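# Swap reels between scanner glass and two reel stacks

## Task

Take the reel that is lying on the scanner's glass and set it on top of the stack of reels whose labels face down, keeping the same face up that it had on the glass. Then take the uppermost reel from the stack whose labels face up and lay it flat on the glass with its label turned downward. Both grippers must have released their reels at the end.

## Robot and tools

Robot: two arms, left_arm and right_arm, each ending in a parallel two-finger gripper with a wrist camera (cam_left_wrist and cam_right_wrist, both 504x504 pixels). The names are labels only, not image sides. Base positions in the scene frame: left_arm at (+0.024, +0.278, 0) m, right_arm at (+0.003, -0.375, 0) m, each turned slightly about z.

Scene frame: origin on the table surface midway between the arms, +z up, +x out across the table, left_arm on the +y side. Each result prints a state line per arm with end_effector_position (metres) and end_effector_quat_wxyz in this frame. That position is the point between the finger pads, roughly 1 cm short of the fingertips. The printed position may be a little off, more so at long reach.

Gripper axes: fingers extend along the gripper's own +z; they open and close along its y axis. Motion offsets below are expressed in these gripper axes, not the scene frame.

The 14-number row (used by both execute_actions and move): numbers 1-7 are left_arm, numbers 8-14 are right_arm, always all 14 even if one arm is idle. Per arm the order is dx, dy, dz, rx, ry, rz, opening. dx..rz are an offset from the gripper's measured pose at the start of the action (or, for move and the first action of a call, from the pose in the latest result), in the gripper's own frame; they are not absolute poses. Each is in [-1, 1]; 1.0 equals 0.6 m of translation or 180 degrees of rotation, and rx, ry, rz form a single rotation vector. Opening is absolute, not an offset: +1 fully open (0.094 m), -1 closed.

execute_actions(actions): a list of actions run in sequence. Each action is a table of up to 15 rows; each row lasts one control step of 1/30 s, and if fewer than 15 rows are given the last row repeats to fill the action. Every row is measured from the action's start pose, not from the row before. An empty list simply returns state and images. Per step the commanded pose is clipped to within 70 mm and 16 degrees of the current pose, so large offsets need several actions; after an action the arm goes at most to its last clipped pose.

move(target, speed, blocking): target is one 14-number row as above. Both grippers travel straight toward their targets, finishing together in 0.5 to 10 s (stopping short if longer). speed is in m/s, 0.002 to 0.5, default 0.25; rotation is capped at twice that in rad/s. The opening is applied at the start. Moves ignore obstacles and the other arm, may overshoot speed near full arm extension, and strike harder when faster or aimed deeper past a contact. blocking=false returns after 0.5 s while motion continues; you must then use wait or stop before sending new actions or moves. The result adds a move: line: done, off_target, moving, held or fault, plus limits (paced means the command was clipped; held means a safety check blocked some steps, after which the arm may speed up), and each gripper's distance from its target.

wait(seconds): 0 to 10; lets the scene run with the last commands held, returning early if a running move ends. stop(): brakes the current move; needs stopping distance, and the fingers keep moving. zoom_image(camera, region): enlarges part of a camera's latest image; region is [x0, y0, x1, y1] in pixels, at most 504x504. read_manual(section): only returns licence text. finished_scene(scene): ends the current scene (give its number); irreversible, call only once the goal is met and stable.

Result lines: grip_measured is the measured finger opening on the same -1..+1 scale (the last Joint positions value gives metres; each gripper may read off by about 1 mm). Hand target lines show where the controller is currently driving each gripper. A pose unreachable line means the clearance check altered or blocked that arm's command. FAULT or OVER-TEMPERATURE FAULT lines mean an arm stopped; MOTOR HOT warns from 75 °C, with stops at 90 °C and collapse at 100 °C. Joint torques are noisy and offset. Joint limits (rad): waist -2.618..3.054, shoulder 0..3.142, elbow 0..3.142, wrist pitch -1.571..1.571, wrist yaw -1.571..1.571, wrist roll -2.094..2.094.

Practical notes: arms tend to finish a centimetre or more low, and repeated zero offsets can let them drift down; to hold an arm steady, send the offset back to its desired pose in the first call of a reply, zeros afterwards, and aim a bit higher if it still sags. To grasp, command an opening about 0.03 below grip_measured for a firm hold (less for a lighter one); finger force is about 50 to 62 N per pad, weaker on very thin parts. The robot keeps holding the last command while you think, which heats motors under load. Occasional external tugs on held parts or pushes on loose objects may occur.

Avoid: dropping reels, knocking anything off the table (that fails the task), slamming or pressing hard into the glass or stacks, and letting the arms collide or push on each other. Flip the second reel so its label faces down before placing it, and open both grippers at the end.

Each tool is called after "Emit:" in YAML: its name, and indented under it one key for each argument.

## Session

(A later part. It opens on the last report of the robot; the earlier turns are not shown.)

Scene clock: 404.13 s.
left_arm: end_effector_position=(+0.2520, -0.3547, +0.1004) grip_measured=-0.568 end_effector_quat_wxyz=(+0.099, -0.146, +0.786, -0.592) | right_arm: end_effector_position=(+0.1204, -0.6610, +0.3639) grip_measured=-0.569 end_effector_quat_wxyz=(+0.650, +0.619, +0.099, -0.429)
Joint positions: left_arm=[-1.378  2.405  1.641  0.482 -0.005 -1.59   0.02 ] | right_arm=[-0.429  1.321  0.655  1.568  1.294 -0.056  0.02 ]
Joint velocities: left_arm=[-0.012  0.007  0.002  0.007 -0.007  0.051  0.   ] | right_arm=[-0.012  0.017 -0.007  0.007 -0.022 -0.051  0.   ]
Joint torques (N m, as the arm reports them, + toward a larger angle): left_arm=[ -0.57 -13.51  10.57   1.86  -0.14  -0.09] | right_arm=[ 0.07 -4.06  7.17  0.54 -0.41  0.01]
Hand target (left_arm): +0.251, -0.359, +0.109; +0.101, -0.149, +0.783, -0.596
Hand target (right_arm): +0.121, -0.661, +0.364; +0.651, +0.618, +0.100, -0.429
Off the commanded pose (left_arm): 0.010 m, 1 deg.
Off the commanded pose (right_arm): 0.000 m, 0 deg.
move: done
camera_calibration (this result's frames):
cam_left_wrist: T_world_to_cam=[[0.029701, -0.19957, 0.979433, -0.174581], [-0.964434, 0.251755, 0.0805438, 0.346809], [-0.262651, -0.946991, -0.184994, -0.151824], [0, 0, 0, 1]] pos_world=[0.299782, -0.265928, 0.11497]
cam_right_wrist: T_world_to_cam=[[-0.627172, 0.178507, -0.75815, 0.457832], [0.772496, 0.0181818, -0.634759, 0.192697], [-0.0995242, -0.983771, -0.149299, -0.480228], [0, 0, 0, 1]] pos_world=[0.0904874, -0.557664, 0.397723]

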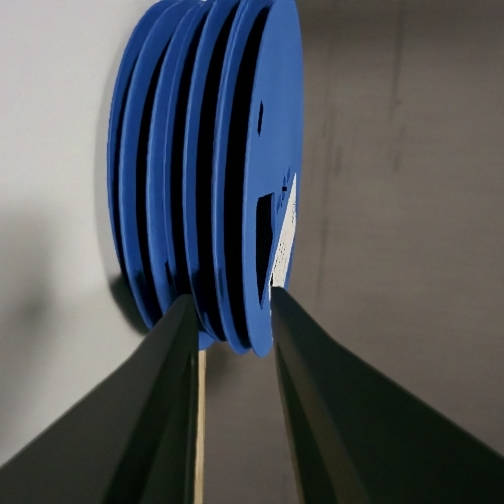

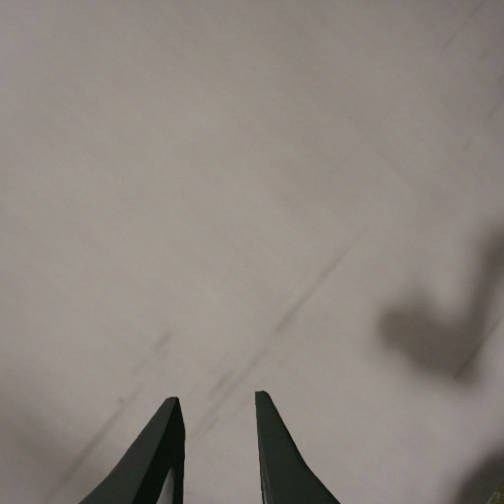

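Emit:
move:
  target: [0.007,-0.024,0.04,0,0,0,-0.57,0,0,0,0,0,0,-0.57]
  speed: 0.03

Scene clock: 416.80 s.
left_arm: end_effector_position=(+0.2598, -0.3761, +0.1004) grip_measured=-0.568 end_effector_quat_wxyz=(+0.098, -0.146, +0.788, -0.589) | right_arm: end_effector_position=(+0.1203, -0.6610, +0.3637) grip_measured=-0.569 end_effector_quat_wxyz=(+0.650, +0.619, +0.099, -0.429)
Joint positions: left_arm=[-1.378  2.487  1.804  0.392 -0.005 -1.59   0.02 ] | right_arm=[-0.429  1.321  0.655  1.568  1.296 -0.056  0.02 ]
Joint velocities: left_arm=[-0.002  0.002 -0.012 -0.066  0.037  0.037  0.001] | right_arm=[ 0.012  0.007  0.002 -0.022  0.051 -0.022 -0.001]
Joint torques (N m, as the arm reports them, + toward a larger angle): left_arm=[ -0.43 -14.07  10.82   1.85  -0.09  -0.04] | right_arm=[ 0.01 -4.09  7.15  0.54 -0.41  0.01]
Hand target (left_arm): +0.258, -0.381, +0.108; +0.099, -0.146, +0.786, -0.593
Hand target (right_arm): +0.120, -0.661, +0.364; +0.650, +0.619, +0.099, -0.429
Off the commanded pose (left_arm): 0.009 m, 0 deg.
Off the commanded pose (right_arm): 0.000 m, 0 deg.
move: done
camera_calibration (this result's frames):
cam_left_wrist: T_world_to_cam=[[0.0323167, -0.206976, 0.977812, -0.182335], [-0.964311, 0.250774, 0.0849525, 0.358831], [-0.262793, -0.94566, -0.191485, -0.168911], [0, 0, 0, 1]] pos_world=[0.307528, -0.287457, 0.115462]
cam_right_wrist: T_world_to_cam=[[-0.626491, 0.17985, -0.758395, 0.458456], [0.772942, 0.0180798, -0.634219, 0.192384], [-0.100353, -0.983528, -0.15034, -0.479608], [0, 0, 0, 1]] pos_world=[0.0903866, -0.557639, 0.3976]

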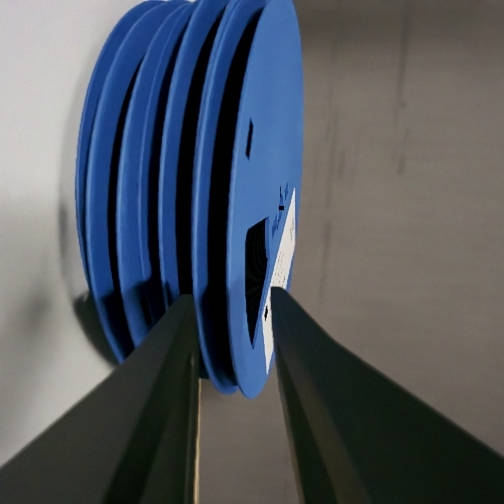

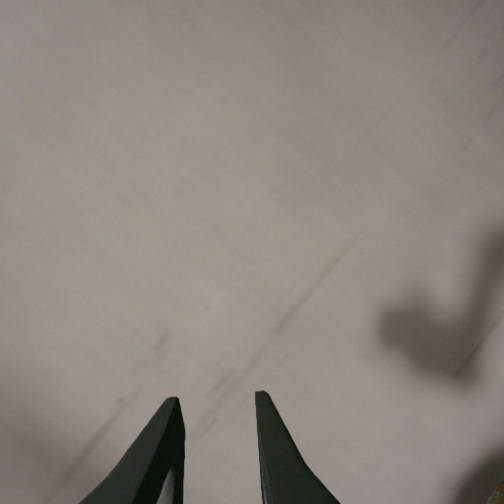

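Emit:
move:
  target: [0,-0.026,-0.006,0,0,0,-0.57,0,0,0,0,0,0,-0.57]
  speed: 0.03

Scene clock: 423.00 s.
left_arm: end_effector_position=(+0.2591, -0.3742, +0.0939) grip_measured=-0.568 end_effector_quat_wxyz=(+0.097, -0.148, +0.796, -0.578) | right_arm: end_effector_position=(+0.1200, -0.6610, +0.3635) grip_measured=-0.569 end_effector_quat_wxyz=(+0.649, +0.620, +0.099, -0.430)
Joint positions: left_arm=[-1.378  2.487  1.804  0.365 -0.005 -1.59   0.02 ] | right_arm=[-0.429  1.321  0.655  1.568  1.297 -0.056  0.02 ]
Joint velocities: left_arm=[ 0.002  0.007 -0.002 -0.051  0.022 -0.007  0.001] | right_arm=[0.022 0.002 0.002 0.007 0.007 0.022 0.   ]
Joint torques (N m, as the arm reports them, + toward a larger angle): left_arm=[  0.04 -16.16   9.95   1.85  -0.03  -0.02] | right_arm=[ 0.01 -4.09  7.17  0.53 -0.4   0.01]
Hand target (left_arm): +0.260, -0.377, +0.116; +0.099, -0.146, +0.788, -0.589
Hand target (right_arm): +0.120, -0.661, +0.364; +0.650, +0.619, +0.099, -0.430
Off the commanded pose (left_arm): 0.023 m, 2 deg.
Off the commanded pose (right_arm): 0.000 m, 0 deg.
move: off_target (left_arm)
camera_calibration (this result's frames):
cam_left_wrist: T_world_to_cam=[[0.0413351, -0.232187, 0.971792, -0.186749], [-0.963454, 0.248379, 0.100325, 0.355673], [-0.264667, -0.940424, -0.213435, -0.164011], [0, 0, 0, 1]] pos_world=[0.306986, -0.285942, 0.110793]
cam_right_wrist: T_world_to_cam=[[-0.625637, 0.181528, -0.7587, 0.459234], [0.773498, 0.0179508, -0.633545, 0.191993], [-0.101387, -0.983222, -0.151642, -0.478831], [0, 0, 0, 1]] pos_world=[0.0902608, -0.557608, 0.397446]

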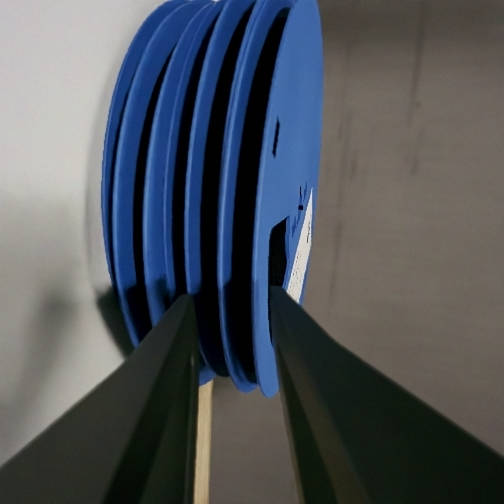

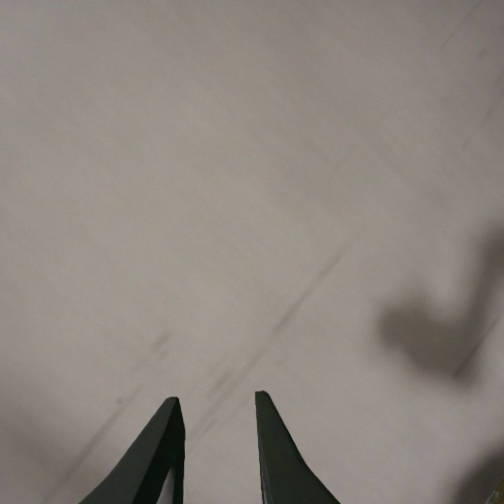

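Emit:
move:
  target: [0,-0.055,-0.014,0,0,0,-0.57,0,0,0,0,0,0,-0.57]
  speed: 0.03

Scene clock: 429.60 s.
left_arm: end_effector_position=(+0.2586, -0.3728, +0.1024) grip_measured=-0.568 end_effector_quat_wxyz=(+0.095, -0.149, +0.805, -0.566) | right_arm: end_effector_position=(+0.1198, -0.6609, +0.3632) grip_measured=-0.569 end_effector_quat_wxyz=(+0.649, +0.621, +0.098, -0.430)
Joint positions: left_arm=[-1.378  2.463  1.829  0.285 -0.005 -1.59   0.02 ] | right_arm=[-0.429  1.321  0.655  1.568  1.299 -0.056  0.02 ]
Joint velocities: left_arm=[-0.002 -0.022 -0.012 -0.095 -0.066 -0.051 -0.   ] | right_arm=[-0.007 -0.002  0.002  0.037 -0.051  0.022  0.   ]
Joint torques (N m, as the arm reports them, + toward a larger angle): left_arm=[  0.05 -16.13  10.74   1.87  -0.03  -0.02] | right_arm=[ 0.04 -4.05  7.16  0.54 -0.41  0.02]
Hand target (left_arm): +0.260, -0.376, +0.128; +0.097, -0.148, +0.796, -0.579
Hand target (right_arm): +0.120, -0.661, +0.363; +0.649, +0.620, +0.099, -0.430
Off the commanded pose (left_arm): 0.026 m, 2 deg.
Off the commanded pose (right_arm): 0.000 m, 0 deg.
move: off_target (left_arm)
camera_calibration (this result's frames):
cam_left_wrist: T_world_to_cam=[[0.0515338, -0.260698, 0.964044, -0.207209], [-0.962305, 0.245167, 0.117739, 0.35074], [-0.267046, -0.933772, -0.238236, -0.155412], [0, 0, 0, 1]] pos_world=[0.306695, -0.285128, 0.121438]
cam_right_wrist: T_world_to_cam=[[-0.624781, 0.183205, -0.759002, 0.460011], [0.774053, 0.0178204, -0.63287, 0.191601], [-0.102419, -0.982913, -0.152944, -0.478054], [0, 0, 0, 1]] pos_world=[0.0901351, -0.557576, 0.397292]

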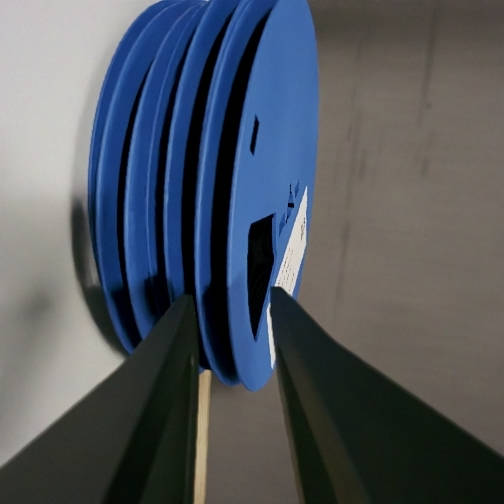

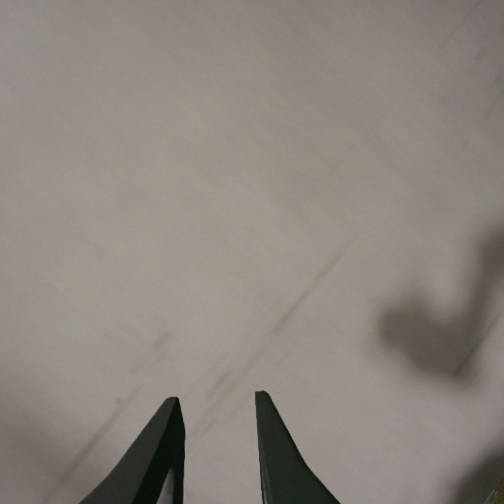

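Emit:
move:
  target: [0,-0.055,0.0,0,0,0,-0.57,0,0,0,0,0,0,-0.57]
  speed: 0.03

Scene clock: 435.93 s.
left_arm: end_effector_position=(+0.2614, -0.3806, +0.1254) grip_measured=-0.568 end_effector_quat_wxyz=(+0.094, -0.150, +0.807, -0.564) | right_arm: end_effector_position=(+0.1196, -0.6609, +0.3630) grip_measured=-0.569 end_effector_quat_wxyz=(+0.648, +0.621, +0.098, -0.430)
Joint positions: left_arm=[-1.378  2.463  1.93   0.179 -0.005 -1.59   0.02 ] | right_arm=[-0.429  1.321  0.655  1.568  1.301 -0.056  0.02 ]
Joint velocities: left_arm=[ 0.012 -0.017 -0.002 -0.037 -0.007  0.066  0.   ] | right_arm=[-0.002 -0.007  0.022 -0.081 -0.051  0.007  0.   ]
Joint torques (N m, as the arm reports them, + toward a larger angle): left_arm=[  0.1  -14.38  10.95   1.84  -0.03  -0.02] | right_arm=[ 0.01 -4.07  7.15  0.53 -0.4   0.01]
Hand target (left_arm): +0.263, -0.383, +0.134; +0.095, -0.149, +0.805, -0.566
Hand target (right_arm): +0.120, -0.661, +0.363; +0.649, +0.621, +0.098, -0.430
Off the commanded pose (left_arm): 0.009 m, 0 deg.
Off the commanded pose (right_arm): 0.000 m, 0 deg.
move: done
camera_calibration (this result's frames):
cam_left_wrist: T_world_to_cam=[[0.0530192, -0.26485, 0.962831, -0.23338], [-0.962121, 0.244654, 0.120278, 0.352029], [-0.267416, -0.932737, -0.241847, -0.155471], [0, 0, 0, 1]] pos_world=[0.309493, -0.292949, 0.144764]
cam_right_wrist: T_world_to_cam=[[-0.623923, 0.184882, -0.759301, 0.460786], [0.774608, 0.0176884, -0.632194, 0.191208], [-0.10345, -0.982602, -0.154247, -0.477275], [0, 0, 0, 1]] pos_world=[0.0900096, -0.557544, 0.397137]

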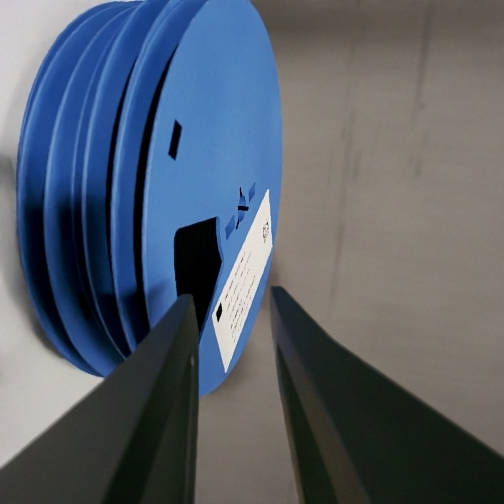

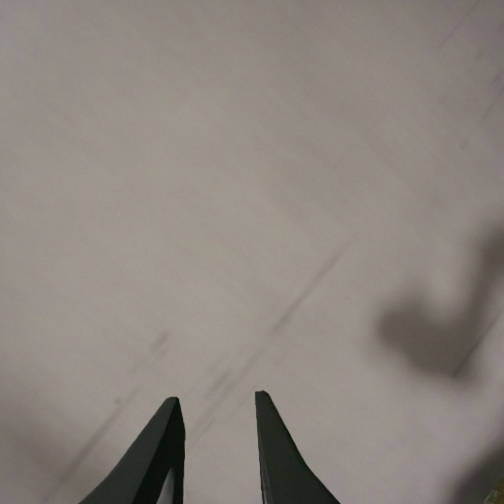

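Emit:
move:
  target: [0,0.02,-0.01,0,0,0,-0.57,0,0,0,0,0,0,-0.57]
  speed: 0.02

Scene clock: 440.47 s.
left_arm: end_effector_position=(+0.2582, -0.3716, +0.0989) grip_measured=-0.568 end_effector_quat_wxyz=(+0.092, -0.151, +0.816, -0.550) | right_arm: end_effector_position=(+0.1194, -0.6609, +0.3627) grip_measured=-0.569 end_effector_quat_wxyz=(+0.647, +0.622, +0.098, -0.430)
Joint positions: left_arm=[-1.378  2.463  1.853  0.222 -0.005 -1.59   0.02 ] | right_arm=[-0.429  1.321  0.655  1.568  1.303 -0.056  0.02 ]
Joint velocities: left_arm=[-0.017  0.002  0.012 -0.007  0.037  0.037 -0.001] | right_arm=[ 0.007 -0.002  0.007  0.022 -0.051  0.051  0.   ]
Joint torques (N m, as the arm reports them, + toward a larger angle): left_arm=[ -0.02 -16.26   6.97   2.13  -0.04  -0.03] | right_arm=[ 0.02 -4.07  7.16  0.53 -0.41  0.01]
Hand target (left_arm): +0.258, -0.372, +0.116; +0.094, -0.150, +0.807, -0.564
Hand target (right_arm): +0.120, -0.661, +0.363; +0.648, +0.621, +0.098, -0.430
Off the commanded pose (left_arm): 0.017 m, 2 deg.
Off the commanded pose (right_arm): 0.000 m, 0 deg.
move: off_target (left_arm)
camera_calibration (this result's frames):
cam_left_wrist: T_world_to_cam=[[0.0643428, -0.296506, 0.952861, -0.21893], [-0.960585, 0.240359, 0.139658, 0.34604], [-0.270438, -0.92429, -0.269354, -0.147759], [0, 0, 0, 1]] pos_world=[0.306527, -0.28466, 0.120483]
cam_right_wrist: T_world_to_cam=[[-0.623063, 0.186558, -0.759597, 0.461559], [0.775162, 0.017555, -0.631519, 0.190814], [-0.10448, -0.982287, -0.155551, -0.476494], [0, 0, 0, 1]] pos_world=[0.0898843, -0.557512, 0.396983]

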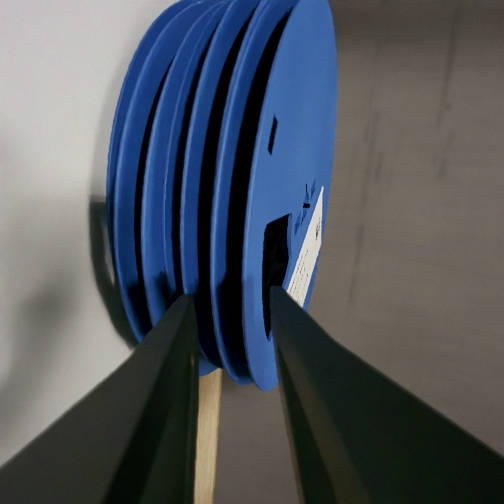

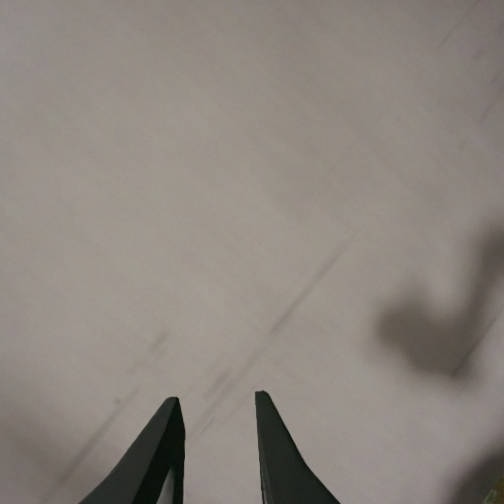

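Emit:
move:
  target: [0,-0.047,-0.014,0.015,0,0,-0.57,0,0,0,0,0,0,-0.57]
  speed: 0.02

Scene clock: 447.03 s.
left_arm: end_effector_position=(+0.2583, -0.3721, +0.1002) grip_measured=-0.568 end_effector_quat_wxyz=(+0.092, -0.151, +0.815, -0.552) | right_arm: end_effector_position=(+0.1192, -0.6608, +0.3625) grip_measured=-0.569 end_effector_quat_wxyz=(+0.647, +0.622, +0.097, -0.430)
Joint positions: left_arm=[-1.378  2.463  1.853  0.227 -0.005 -1.59   0.02 ] | right_arm=[-0.429  1.321  0.655  1.568  1.305 -0.056  0.02 ]
Joint velocities: left_arm=[-0.002 -0.007 -0.002 -0.007  0.037 -0.022  0.001] | right_arm=[-0.002 -0.017 -0.012 -0.095 -0.051 -0.051 -0.   ]
Joint torques (N m, as the arm reports them, + toward a larger angle): left_arm=[  0.05 -16.78   9.45   1.93  -0.04  -0.01] | right_arm=[ 0.05 -4.06  7.15  0.53 -0.41  0.01]
Hand target (left_arm): +0.259, -0.374, +0.128; +0.096, -0.149, +0.803, -0.569
Hand target (right_arm): +0.119, -0.661, +0.363; +0.647, +0.622, +0.098, -0.430
Off the commanded pose (left_arm): 0.028 m, 2 deg.
Off the commanded pose (right_arm): 0.000 m, 0 deg.
move: off_target (left_arm)
camera_calibration (this result's frames):
cam_left_wrist: T_world_to_cam=[[0.0625047, -0.291367, 0.954567, -0.218131], [-0.960851, 0.241103, 0.136509, 0.346812], [-0.269923, -0.925729, -0.264891, -0.148938], [0, 0, 0, 1]] pos_world=[0.306667, -0.285049, 0.121425]
cam_right_wrist: T_world_to_cam=[[-0.622201, 0.188233, -0.759891, 0.462331], [0.775715, 0.0174201, -0.630843, 0.19042], [-0.105508, -0.98197, -0.156854, -0.475713], [0, 0, 0, 1]] pos_world=[0.0897591, -0.557479, 0.396828]

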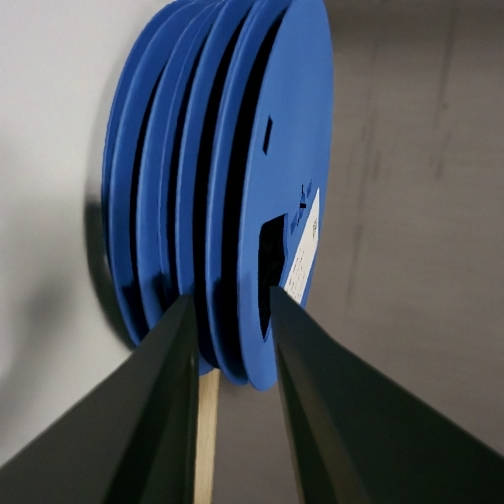

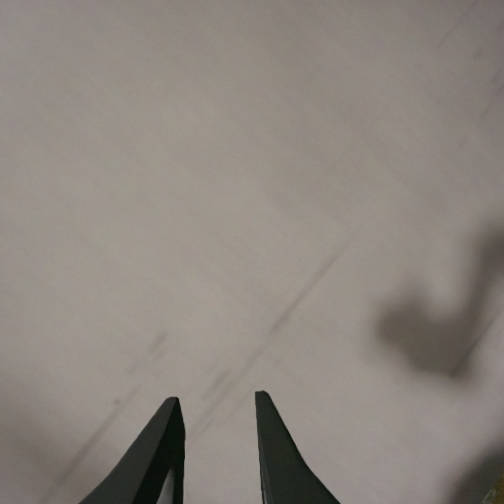

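Emit:
move:
  target: [0,-0.07,-0.02,0.05,0,0,-0.57,0,0,0,0,0,0,-0.57]
  speed: 0.02

Scene clock: 471.80 s.
left_arm: end_effector_position=(+0.2605, -0.3782, +0.1210) grip_measured=-0.568 end_effector_quat_wxyz=(+0.100, -0.145, +0.781, -0.599) | right_arm: end_effector_position=(+0.1190, -0.6608, +0.3622) grip_measured=-0.569 end_effector_quat_wxyz=(+0.646, +0.623, +0.097, -0.430)
Joint positions: left_arm=[-1.378  2.463  1.823  0.375 -0.005 -1.59   0.02 ] | right_arm=[-0.429  1.321  0.655  1.568  1.307 -0.056  0.02 ]
Joint velocities: left_arm=[-0.007 -0.012 -0.027 -0.007 -0.007  0.051  0.   ] | right_arm=[ 0.012 -0.012  0.007 -0.007 -0.022  0.066  0.   ]
Joint torques (N m, as the arm reports them, + toward a larger angle): left_arm=[  0.02 -16.94   6.76   2.19  -0.05   0.02] | right_arm=[ 0.02 -4.08  7.13  0.53 -0.41  0.02]
Hand target (left_arm): +0.260, -0.377, +0.143; +0.104, -0.142, +0.769, -0.614
Hand target (right_arm): +0.119, -0.661, +0.362; +0.647, +0.622, +0.097, -0.430
Off the commanded pose (left_arm): 0.023 m, 2 deg.
Off the commanded pose (right_arm): 0.000 m, 0 deg.
move: off_target (left_arm)
camera_calibration (this result's frames):
cam_left_wrist: T_world_to_cam=[[0.0240037, -0.183736, 0.982682, -0.192575], [-0.964971, 0.252621, 0.0708047, 0.360945], [-0.261255, -0.94996, -0.171236, -0.171277], [0, 0, 0, 1]] pos_world=[0.308177, -0.289272, 0.134355]
cam_right_wrist: T_world_to_cam=[[-0.621336, 0.189908, -0.760182, 0.463101], [0.776268, 0.0172837, -0.630166, 0.190025], [-0.106535, -0.98165, -0.158159, -0.47493], [0, 0, 0, 1]] pos_world=[0.0896341, -0.557446, 0.396674]

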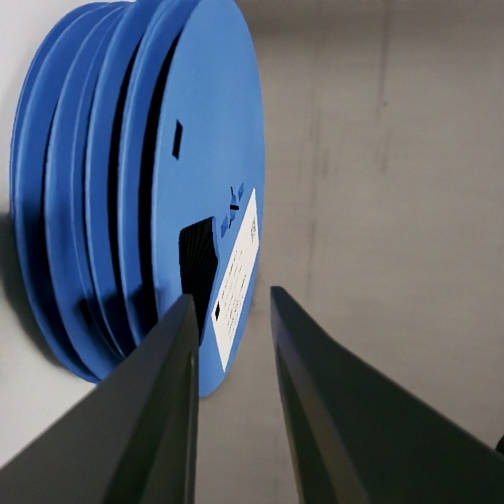

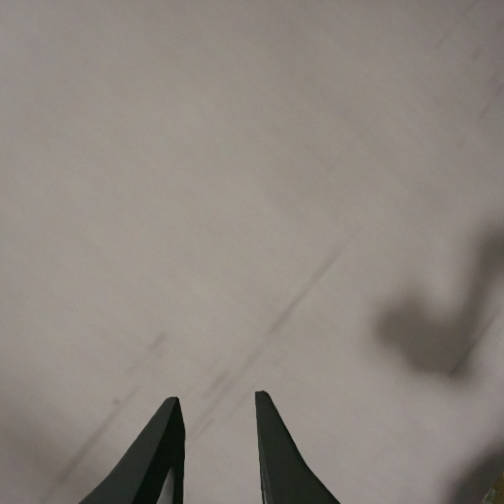

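Emit:
move:
  target: [0,-0.005,-0.001,0,0,0,-0.57,0,0,0,0,0,0,-0.57]
  speed: 0.01

Scene clock: 477.20 s.
left_arm: end_effector_position=(+0.2606, -0.3783, +0.1212) grip_measured=-0.568 end_effector_quat_wxyz=(+0.100, -0.145, +0.781, -0.600) | right_arm: end_effector_position=(+0.1187, -0.6607, +0.3619) grip_measured=-0.569 end_effector_quat_wxyz=(+0.646, +0.624, +0.096, -0.430)
Joint positions: left_arm=[-1.378  2.463  1.823  0.376 -0.005 -1.59   0.02 ] | right_arm=[-0.429  1.321  0.655  1.568  1.309 -0.056  0.02 ]
Joint velocities: left_arm=[ 0.007 -0.022 -0.007 -0.022 -0.037 -0.022  0.   ] | right_arm=[ 0.007 -0.007  0.007  0.051 -0.022 -0.066 -0.   ]
Joint torques (N m, as the arm reports them, + toward a larger angle): left_arm=[  0.03 -14.53   8.48   1.93  -0.03  -0.03] | right_arm=[ 0.09 -4.09  7.12  0.54 -0.41  0.02]
Hand target (left_arm): +0.261, -0.378, +0.124; +0.100, -0.145, +0.781, -0.599
Hand target (right_arm): +0.119, -0.661, +0.362; +0.646, +0.623, +0.097, -0.430
Off the commanded pose (left_arm): 0.003 m, 0 deg.
Off the commanded pose (right_arm): 0.000 m, 0 deg.
move: done
camera_calibration (this result's frames):
cam_left_wrist: T_world_to_cam=[[0.0236249, -0.182677, 0.982889, -0.192384], [-0.964998, 0.252697, 0.0701605, 0.361082], [-0.26119, -0.950144, -0.170313, -0.171489], [0, 0, 0, 1]] pos_world=[0.308197, -0.289328, 0.134552]
cam_right_wrist: T_world_to_cam=[[-0.620469, 0.191582, -0.76047, 0.463869], [0.77682, 0.0171458, -0.62949, 0.189629], [-0.10756, -0.981327, -0.159463, -0.474146], [0, 0, 0, 1]] pos_world=[0.0895093, -0.557412, 0.396519]

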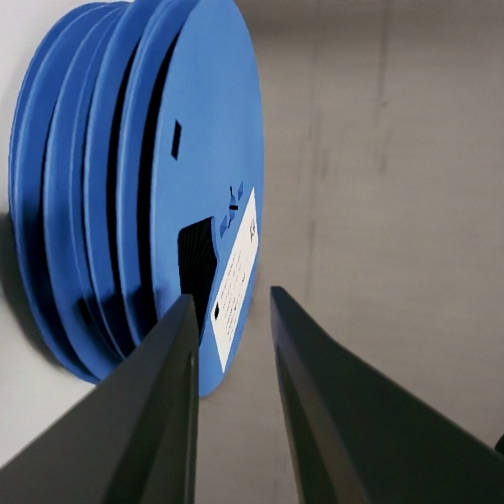

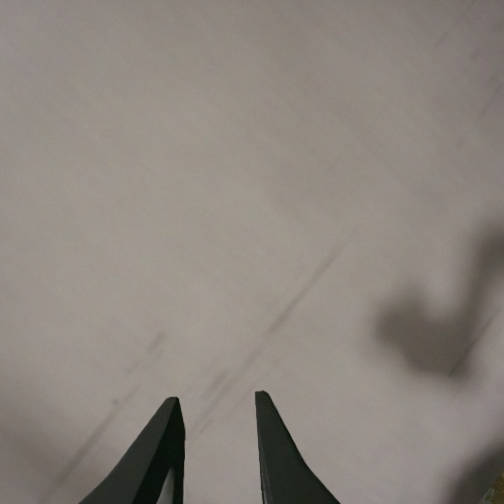

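Emit:
move:
  target: [0,0.024,-0.012,-0.022,0,0,-0.57,0,0,0,0,0,0,-0.57]
  speed: 0.01

Scene clock: 486.47 s.
left_arm: end_effector_position=(+0.2587, -0.3730, +0.1041) grip_measured=-0.568 end_effector_quat_wxyz=(+0.096, -0.148, +0.798, -0.576) | right_arm: end_effector_position=(+0.1185, -0.6607, +0.3617) grip_measured=-0.569 end_effector_quat_wxyz=(+0.645, +0.624, +0.096, -0.430)
Joint positions: left_arm=[-1.378  2.463  1.81   0.331 -0.005 -1.59   0.02 ] | right_arm=[-0.429  1.321  0.655  1.568  1.311 -0.056  0.02 ]
Joint velocities: left_arm=[-0.002 -0.022 -0.017 -0.051 -0.022 -0.051 -0.001] | right_arm=[-0.032  0.002 -0.022  0.037 -0.037  0.007 -0.   ]
Joint torques (N m, as the arm reports them, + toward a larger angle): left_arm=[  0.   -16.28   5.81   1.84  -0.03  -0.04] | right_arm=[ 0.05 -4.12  7.16  0.54 -0.41  0.03]
Hand target (left_arm): +0.257, -0.369, +0.109; +0.095, -0.149, +0.801, -0.572
Hand target (right_arm): +0.119, -0.661, +0.362; +0.646, +0.624, +0.096, -0.430
Off the commanded pose (left_arm): 0.007 m, 1 deg.
Off the commanded pose (right_arm): 0.000 m, 0 deg.
move: done
camera_calibration (this result's frames):
cam_left_wrist: T_world_to_cam=[[0.0429574, -0.236722, 0.970627, -0.198397], [-0.963284, 0.247904, 0.103092, 0.353472], [-0.265026, -0.939418, -0.217381, -0.159999], [0, 0, 0, 1]] pos_world=[0.306612, -0.284898, 0.121348]
cam_right_wrist: T_world_to_cam=[[-0.6196, 0.193256, -0.760755, 0.464635], [0.777371, 0.0170064, -0.628813, 0.189233], [-0.108584, -0.981001, -0.160769, -0.47336], [0, 0, 0, 1]] pos_world=[0.0893847, -0.557379, 0.396364]

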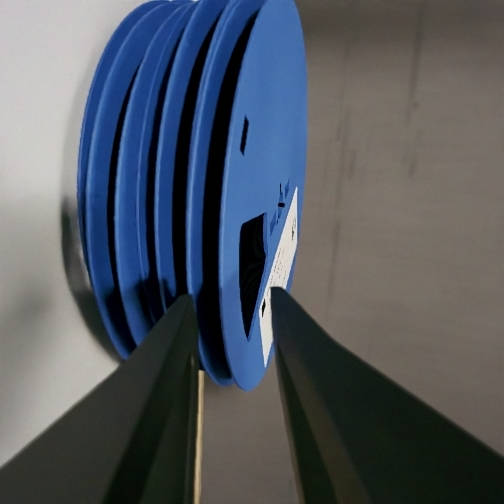

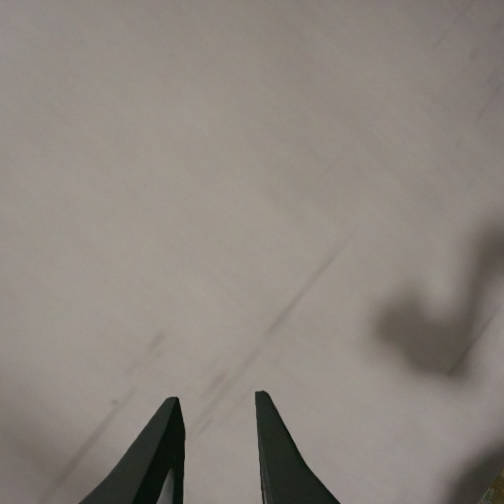

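Emit:
move:
  target: [0,0,0,0,0,0,-0.76,0,0,0,0,0,0,-0.57]

Emit:
move:
  target: [0.008,-0.03,0.05,0,0,0,-0.76,0,0,0,0,0,0,-0.57]
  speed: 0.02

Scene clock: 497.90 s.
left_arm: end_effector_position=(+0.2587, -0.3730, +0.1040) grip_measured=-0.758 end_effector_quat_wxyz=(+0.096, -0.148, +0.798, -0.576) | right_arm: end_effector_position=(+0.1183, -0.6606, +0.3614) grip_measured=-0.569 end_effector_quat_wxyz=(+0.644, +0.625, +0.096, -0.430)
Joint positions: left_arm=[-1.378  2.463  1.81   0.331 -0.005 -1.59   0.011] | right_arm=[-0.429  1.321  0.655  1.568  1.313 -0.056  0.02 ]
Joint velocities: left_arm=[ 0.007  0.007 -0.017 -0.037 -0.007 -0.051  0.   ] | right_arm=[-0.017 -0.007 -0.017  0.051  0.022 -0.125  0.   ]
Joint torques (N m, as the arm reports them, + toward a larger angle): left_arm=[  0.03 -14.15   7.94   2.03  -0.03  -0.02] | right_arm=[ 0.   -4.08  7.13  0.53 -0.41  0.01]
Hand target (left_arm): +0.259, -0.373, +0.104; +0.096, -0.148, +0.798, -0.576
Hand target (right_arm): +0.119, -0.661, +0.362; +0.645, +0.624, +0.096, -0.430
Off the commanded pose (left_arm): 0.000 m, 0 deg.
Off the commanded pose (right_arm): 0.000 m, 0 deg.
move: done
camera_calibration (this result's frames):
cam_left_wrist: T_world_to_cam=[[0.0430821, -0.237071, 0.970537, -0.198455], [-0.963271, 0.247867, 0.103305, 0.353425], [-0.265054, -0.93934, -0.217685, -0.159926], [0, 0, 0, 1]] pos_world=[0.306605, -0.284875, 0.121284]
cam_right_wrist: T_world_to_cam=[[-0.618729, 0.194929, -0.761037, 0.4654], [0.777921, 0.0168655, -0.628136, 0.188836], [-0.109606, -0.980672, -0.162074, -0.472573], [0, 0, 0, 1]] pos_world=[0.0892602, -0.557344, 0.39621]

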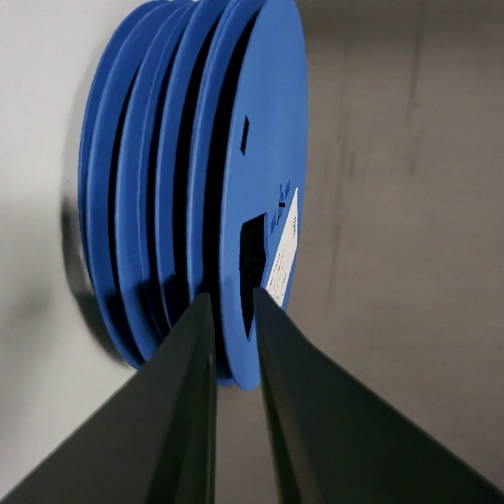

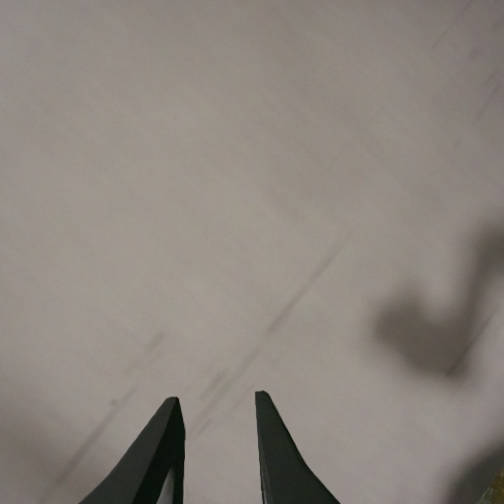

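Scene clock: 499.90 s.
left_arm: end_effector_position=(+0.2689, -0.4017, +0.1029) grip_measured=-0.758 end_effector_quat_wxyz=(+0.096, -0.149, +0.801, -0.572) | right_arm: end_effector_position=(+0.1181, -0.6606, +0.3612) grip_measured=-0.569 end_effector_quat_wxyz=(+0.644, +0.626, +0.095, -0.430)
Joint positions: left_arm=[-1.378  2.597  2.071  0.193 -0.005 -1.59   0.011] | right_arm=[-0.429  1.321  0.655  1.568  1.315 -0.056  0.02 ]
Joint velocities: left_arm=[ 0.012  0.012 -0.007 -0.007 -0.022 -0.037  0.   ] | right_arm=[ 0.002 -0.012 -0.007 -0.007 -0.022  0.022  0.   ]
Joint torques (N m, as the arm reports them, + toward a larger angle): left_arm=[ -0.46 -14.95  11.15   1.87  -0.09  -0.05] | right_arm=[ 0.05 -4.05  7.13  0.54 -0.43  0.02]
Hand target (left_arm): +0.266, -0.406, +0.112; +0.096, -0.148, +0.798, -0.576
Hand target (right_arm): +0.118, -0.661, +0.361; +0.644, +0.625, +0.096, -0.430
Off the commanded pose (left_arm): 0.010 m, 1 deg.
Off the commanded pose (right_arm): 0.000 m, 0 deg.
move: done
camera_calibration (this result's frames):
cam_left_wrist: T_world_to_cam=[[0.0464447, -0.246471, 0.968037, -0.209074], [-0.962902, 0.246837, 0.109045, 0.369437], [-0.265824, -0.937189, -0.225863, -0.182489], [0, 0, 0, 1]] pos_world=[0.316933, -0.313748, 0.120889]
cam_right_wrist: T_world_to_cam=[[-0.617855, 0.196601, -0.761317, 0.466164], [0.778471, 0.0167231, -0.627458, 0.188438], [-0.110627, -0.980341, -0.16338, -0.471785], [0, 0, 0, 1]] pos_world=[0.0891359, -0.55731, 0.396055]

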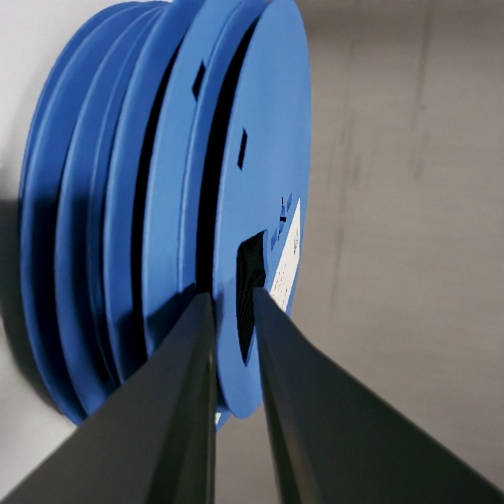

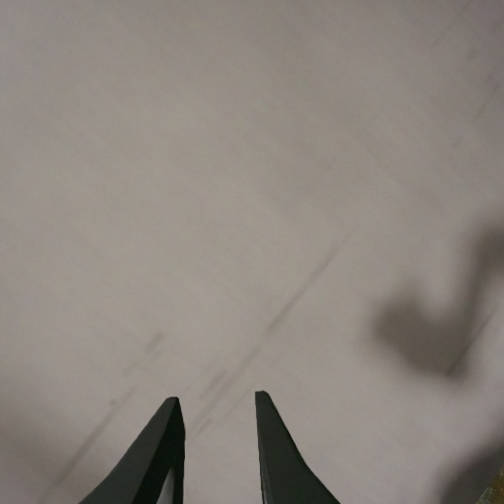

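Emit:
move:
  target: [0,-0.01,0.01,0,0,0,-1,0,0,0,0,0,0,-0.57]
  speed: 0.02

Emit:
move:
  target: [0,-0.1,-0.04,0,0,0,-1,0,0,0,0,0,0,-0.57]
  speed: 0.04

Scene clock: 505.13 s.
left_arm: end_effector_position=(+0.2704, -0.4059, +0.0986) grip_measured=-0.995 end_effector_quat_wxyz=(+0.095, -0.149, +0.803, -0.569) | right_arm: end_effector_position=(+0.1179, -0.6606, +0.3609) grip_measured=-0.569 end_effector_quat_wxyz=(+0.643, +0.626, +0.095, -0.430)
Joint positions: left_arm=[-1.378  2.626  2.117  0.167 -0.005 -1.59   0.   ] | right_arm=[-0.429  1.321  0.655  1.568  1.317 -0.056  0.02 ]
Joint velocities: left_arm=[-0.017 -0.012 -0.002 -0.066 -0.007 -0.081 -0.   ] | right_arm=[-0.002  0.012 -0.002  0.022 -0.066 -0.007  0.   ]
Joint torques (N m, as the arm reports them, + toward a larger angle): left_arm=[  0.05 -15.09  11.38   1.86  -0.03  -0.02] | right_arm=[ 0.02 -4.06  7.15  0.53 -0.42  0.01]
Hand target (left_arm): +0.272, -0.408, +0.107; +0.096, -0.149, +0.801, -0.572
Hand target (right_arm): +0.118, -0.661, +0.361; +0.644, +0.626, +0.095, -0.430
Off the commanded pose (left_arm): 0.009 m, 0 deg.
Off the commanded pose (right_arm): 0.000 m, 0 deg.
move: done
camera_calibration (this result's frames):
cam_left_wrist: T_world_to_cam=[[0.0490539, -0.253765, 0.966021, -0.20945], [-0.962602, 0.245998, 0.113502, 0.371493], [-0.266442, -0.935462, -0.232208, -0.185454], [0, 0, 0, 1]] pos_world=[0.318461, -0.318022, 0.117104]
cam_right_wrist: T_world_to_cam=[[-0.61698, 0.198272, -0.761593, 0.466925], [0.779019, 0.0165793, -0.626781, 0.18804], [-0.111647, -0.980007, -0.164687, -0.470996], [0, 0, 0, 1]] pos_world=[0.0890117, -0.557275, 0.3959]

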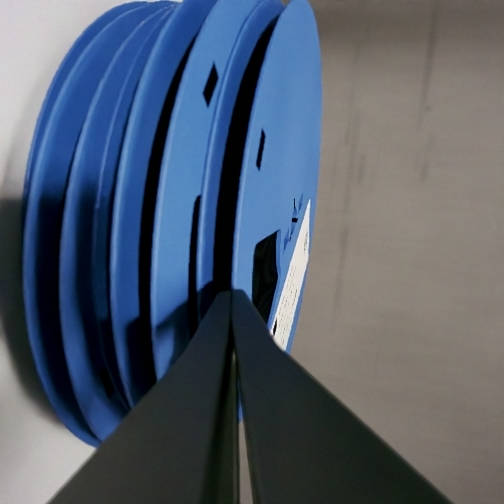

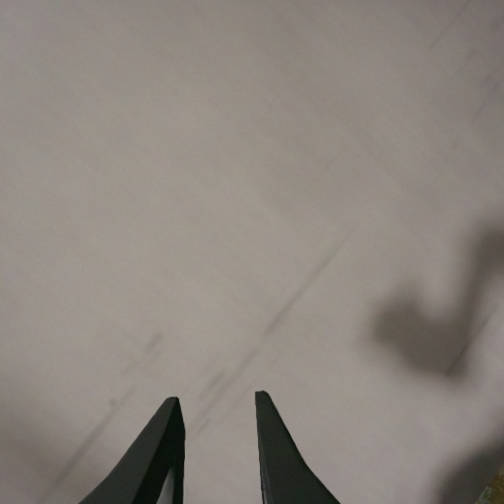

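Scene clock: 507.07 s.
left_arm: end_effector_position=(+0.2691, -0.4022, +0.1331) grip_measured=-0.995 end_effector_quat_wxyz=(+0.093, -0.151, +0.813, -0.554) | right_arm: end_effector_position=(+0.1177, -0.6605, +0.3606) grip_measured=-0.569 end_effector_quat_wxyz=(+0.643, +0.627, +0.095, -0.430)
Joint positions: left_arm=[-1.378  2.573  2.189  0.006 -0.005 -1.59   0.   ] | right_arm=[-0.429  1.321  0.655  1.568  1.318 -0.056  0.02 ]
Joint velocities: left_arm=[-0.022 -0.002 -0.027  0.037 -0.022 -0.051  0.   ] | right_arm=[-0.002 -0.002 -0.007  0.022 -0.037 -0.051  0.001]
Joint torques (N m, as the arm reports them, + toward a larger angle): left_arm=[  0.06 -17.45  11.22   1.83  -0.03  -0.02] | right_arm=[ 0.05 -4.02  7.11  0.52 -0.41  0.  ]
Hand target (left_arm): +0.270, -0.402, +0.163; +0.095, -0.149, +0.803, -0.569
Hand target (right_arm): +0.118, -0.661, +0.361; +0.643, +0.626, +0.095, -0.430
Off the commanded pose (left_arm): 0.030 m, 2 deg.
Off the commanded pose (right_arm): 0.000 m, 0 deg.
move: off_target (left_arm)
camera_calibration (this result's frames):
cam_left_wrist: T_world_to_cam=[[0.0606634, -0.28622, 0.956242, -0.256674], [-0.961111, 0.24183, 0.133356, 0.360681], [-0.269417, -0.927144, -0.260419, -0.166443], [0, 0, 0, 1]] pos_world=[0.317382, -0.315005, 0.153999]
cam_right_wrist: T_world_to_cam=[[-0.616102, 0.199943, -0.761867, 0.467685], [0.779567, 0.016434, -0.626103, 0.187641], [-0.112664, -0.97967, -0.165994, -0.470206], [0, 0, 0, 1]] pos_world=[0.0888878, -0.55724, 0.395745]

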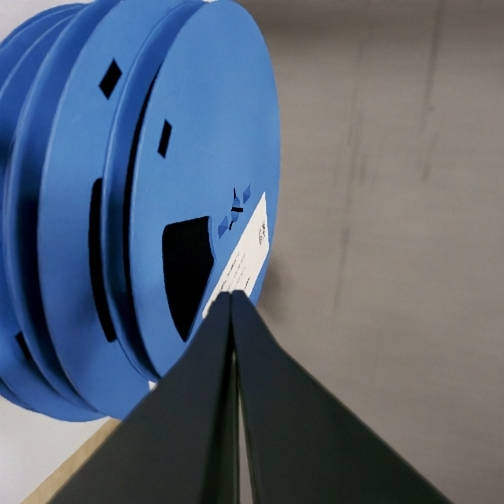

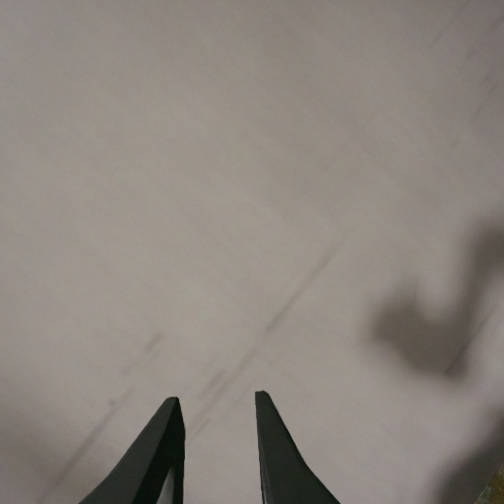

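Emit:
move:
  target: [0,-0.1,-0.3,0,0,0,-0.76,0,0,0,0,0,0,-1]

Emit:
move:
  target: [0,0,0,0,0,0,-0.76,0.333,0,-0.238,-0.406,0.607,-0.592,-1]
  speed: 0.3

Scene clock: 529.47 s.
left_arm: end_effector_position=(+0.2212, -0.2684, +0.2568) grip_measured=-0.762 end_effector_quat_wxyz=(+0.094, -0.150, +0.809, -0.561) | right_arm: end_effector_position=(+0.1174, -0.6605, +0.3604) grip_measured=-0.988 end_effector_quat_wxyz=(+0.642, +0.628, +0.094, -0.430)
Joint positions: left_arm=[-1.378  1.87   1.525 -0.017 -0.005 -1.59   0.011] | right_arm=[-0.429  1.321  0.655  1.568  1.32  -0.056  0.001]
Joint velocities: left_arm=[-0.022  0.007 -0.002  0.022  0.007 -0.051 -0.   ] | right_arm=[-0.007  0.002 -0.002 -0.037 -0.022 -0.007 -0.   ]
Joint torques (N m, as the arm reports them, + toward a larger angle): left_arm=[ -0.52 -10.71   7.41   1.82  -0.1   -0.05] | right_arm=[ 0.06 -4.07  7.1   0.52 -0.41  0.02]
Hand target (left_arm): +0.217, -0.266, +0.254; +0.093, -0.151, +0.813, -0.554
Hand target (right_arm): +0.118, -0.661, +0.361; +0.643, +0.627, +0.095, -0.430
Off the commanded pose (left_arm): 0.004 m, 1 deg.
Off the commanded pose (right_arm): 0.000 m, 0 deg.
move: done
camera_calibration (this result's frames):
cam_left_wrist: T_world_to_cam=[[0.0554908, -0.27176, 0.960764, -0.329921], [-0.961807, 0.243775, 0.124505, 0.268785], [-0.268045, -0.930978, -0.247853, -0.0276435], [0, 0, 0, 1]] pos_world=[0.269418, -0.180918, 0.276659]
cam_right_wrist: T_world_to_cam=[[-0.615222, 0.201613, -0.762138, 0.468443], [0.780115, 0.0162871, -0.625424, 0.187241], [-0.113681, -0.97933, -0.167301, -0.469414], [0, 0, 0, 1]] pos_world=[0.088764, -0.557205, 0.39559]

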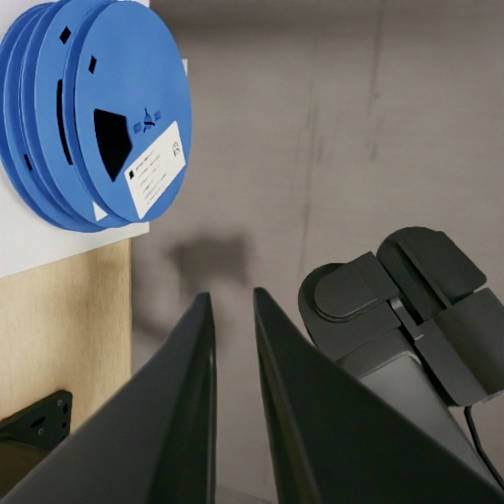

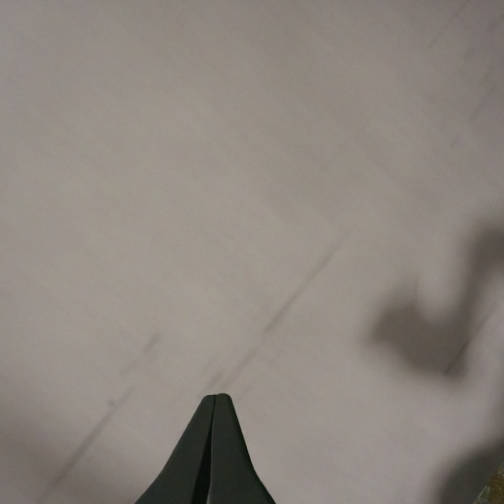

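Scene clock: 534.87 s.
left_arm: end_effector_position=(+0.2212, -0.2684, +0.2568) grip_measured=-0.762 end_effector_quat_wxyz=(+0.094, -0.150, +0.809, -0.561) | right_arm: end_effector_position=(+0.2958, -0.6216, +0.1960) grip_measured=-0.988 end_effector_quat_wxyz=(+0.037, +0.011, +0.999, -0.033)
Joint positions: left_arm=[-1.378  1.87   1.525 -0.017 -0.005 -1.59   0.011] | right_arm=[-0.532  1.955  2.037 -1.553  0.004 -0.68   0.001]
Joint velocities: left_arm=[ 0.007  0.002 -0.012  0.022 -0.022 -0.11  -0.001] | right_arm=[ 0.002  0.007 -0.002  0.022  0.022 -0.11  -0.001]
Joint torques (N m, as the arm reports them, + toward a larger angle): left_arm=[ 0.02 -9.93  8.41  2.01 -0.04 -0.02] | right_arm=[  0.4  -10.04   9.63   0.21  -0.01  -0.01]
Hand target (left_arm): +0.221, -0.268, +0.257; +0.094, -0.150, +0.809, -0.561
Hand target (right_arm): +0.299, -0.621, +0.198; +0.037, +0.003, +0.999, -0.033
Off the commanded pose (left_arm): 0.000 m, 0 deg.
Off the commanded pose (right_arm): 0.006 m, 6 deg.
joint sent to its limit (right arm) — the command would take joint 4 (wrist pitch) past its lower limit, so that joint was sent only as far as its limit.
move: off_target (right_arm)
camera_calibration (this result's frames):
cam_left_wrist: T_world_to_cam=[[0.0554908, -0.27176, 0.960764, -0.329921], [-0.961807, 0.243775, 0.124505, 0.268785], [-0.268045, -0.930978, -0.247853, -0.0276435], [0, 0, 0, 1]] pos_world=[0.269418, -0.180918, 0.276659]
cam_right_wrist: T_world_to_cam=[[-0.0685001, -0.988918, 0.131717, -0.6319], [-0.913723, 0.115193, 0.389668, 0.308207], [-0.400522, -0.0936607, -0.911488, 0.342685], [0, 0, 0, 1]] pos_world=[0.375584, -0.628304, 0.275487]

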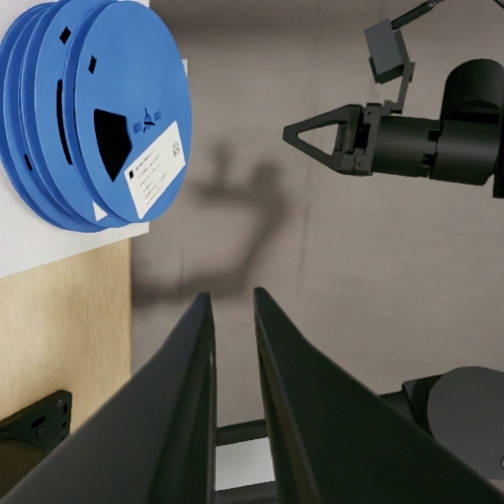

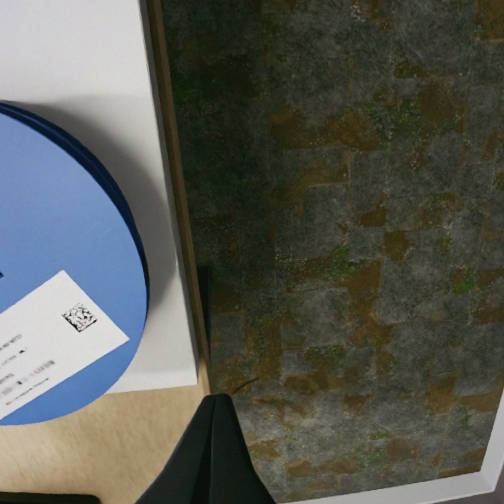

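Emit:
move:
  target: [0,0,0,0,0,0,-0.76,0.03,0.018,0.165,0,0,0,-1]
  speed: 0.08

Scene clock: 547.03 s.
left_arm: end_effector_position=(+0.2212, -0.2684, +0.2568) grip_measured=-0.762 end_effector_quat_wxyz=(+0.094, -0.150, +0.809, -0.561) | right_arm: end_effector_position=(+0.2875, -0.6146, +0.0878) grip_measured=-0.988 end_effector_quat_wxyz=(+0.025, +0.009, +0.999, -0.023)
Joint positions: left_arm=[-1.378  1.87   1.525 -0.017 -0.005 -1.59   0.011] | right_arm=[-0.532  1.899  1.529 -1.131  0.004 -0.684  0.001]
Joint velocities: left_arm=[-0.002  0.012  0.007  0.022 -0.037 -0.066 -0.   ] | right_arm=[ 0.002  0.007 -0.007 -0.022 -0.007 -0.037 -0.   ]
Joint torques (N m, as the arm reports them, + toward a larger angle): left_arm=[ 0.02 -9.92  8.42  2.01 -0.04 -0.02] | right_arm=[ -0.53 -13.8    5.89   0.41  -0.01  -0.02]
Hand target (left_arm): +0.221, -0.268, +0.257; +0.094, -0.150, +0.809, -0.561
Hand target (right_arm): +0.285, -0.617, +0.095; +0.037, +0.011, +0.999, -0.033
Off the commanded pose (left_arm): 0.000 m, 0 deg.
Off the commanded pose (right_arm): 0.008 m, 2 deg.
move: done
camera_calibration (this result's frames):
cam_left_wrist: T_world_to_cam=[[0.0554908, -0.27176, 0.960764, -0.329921], [-0.961807, 0.243775, 0.124505, 0.268785], [-0.268045, -0.930978, -0.247853, -0.0276435], [0, 0, 0, 1]] pos_world=[0.269418, -0.180918, 0.276659]
cam_right_wrist: T_world_to_cam=[[-0.0617453, -0.99164, 0.113303, -0.613271], [-0.904331, 0.103619, 0.414064, 0.330019], [-0.422343, -0.0768971, -0.903168, 0.257223], [0, 0, 0, 1]] pos_world=[0.369217, -0.622561, 0.165152]

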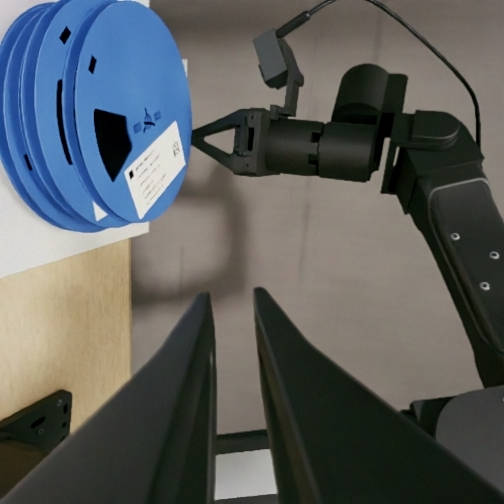

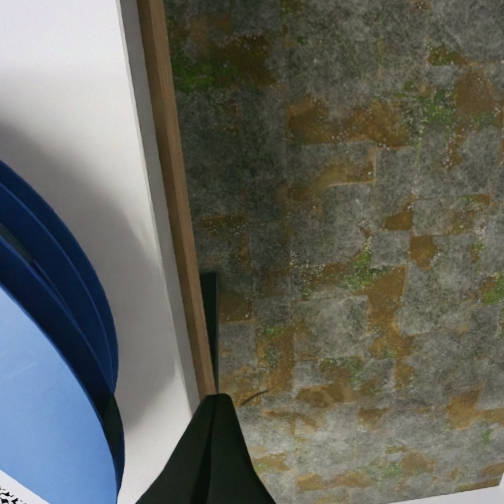

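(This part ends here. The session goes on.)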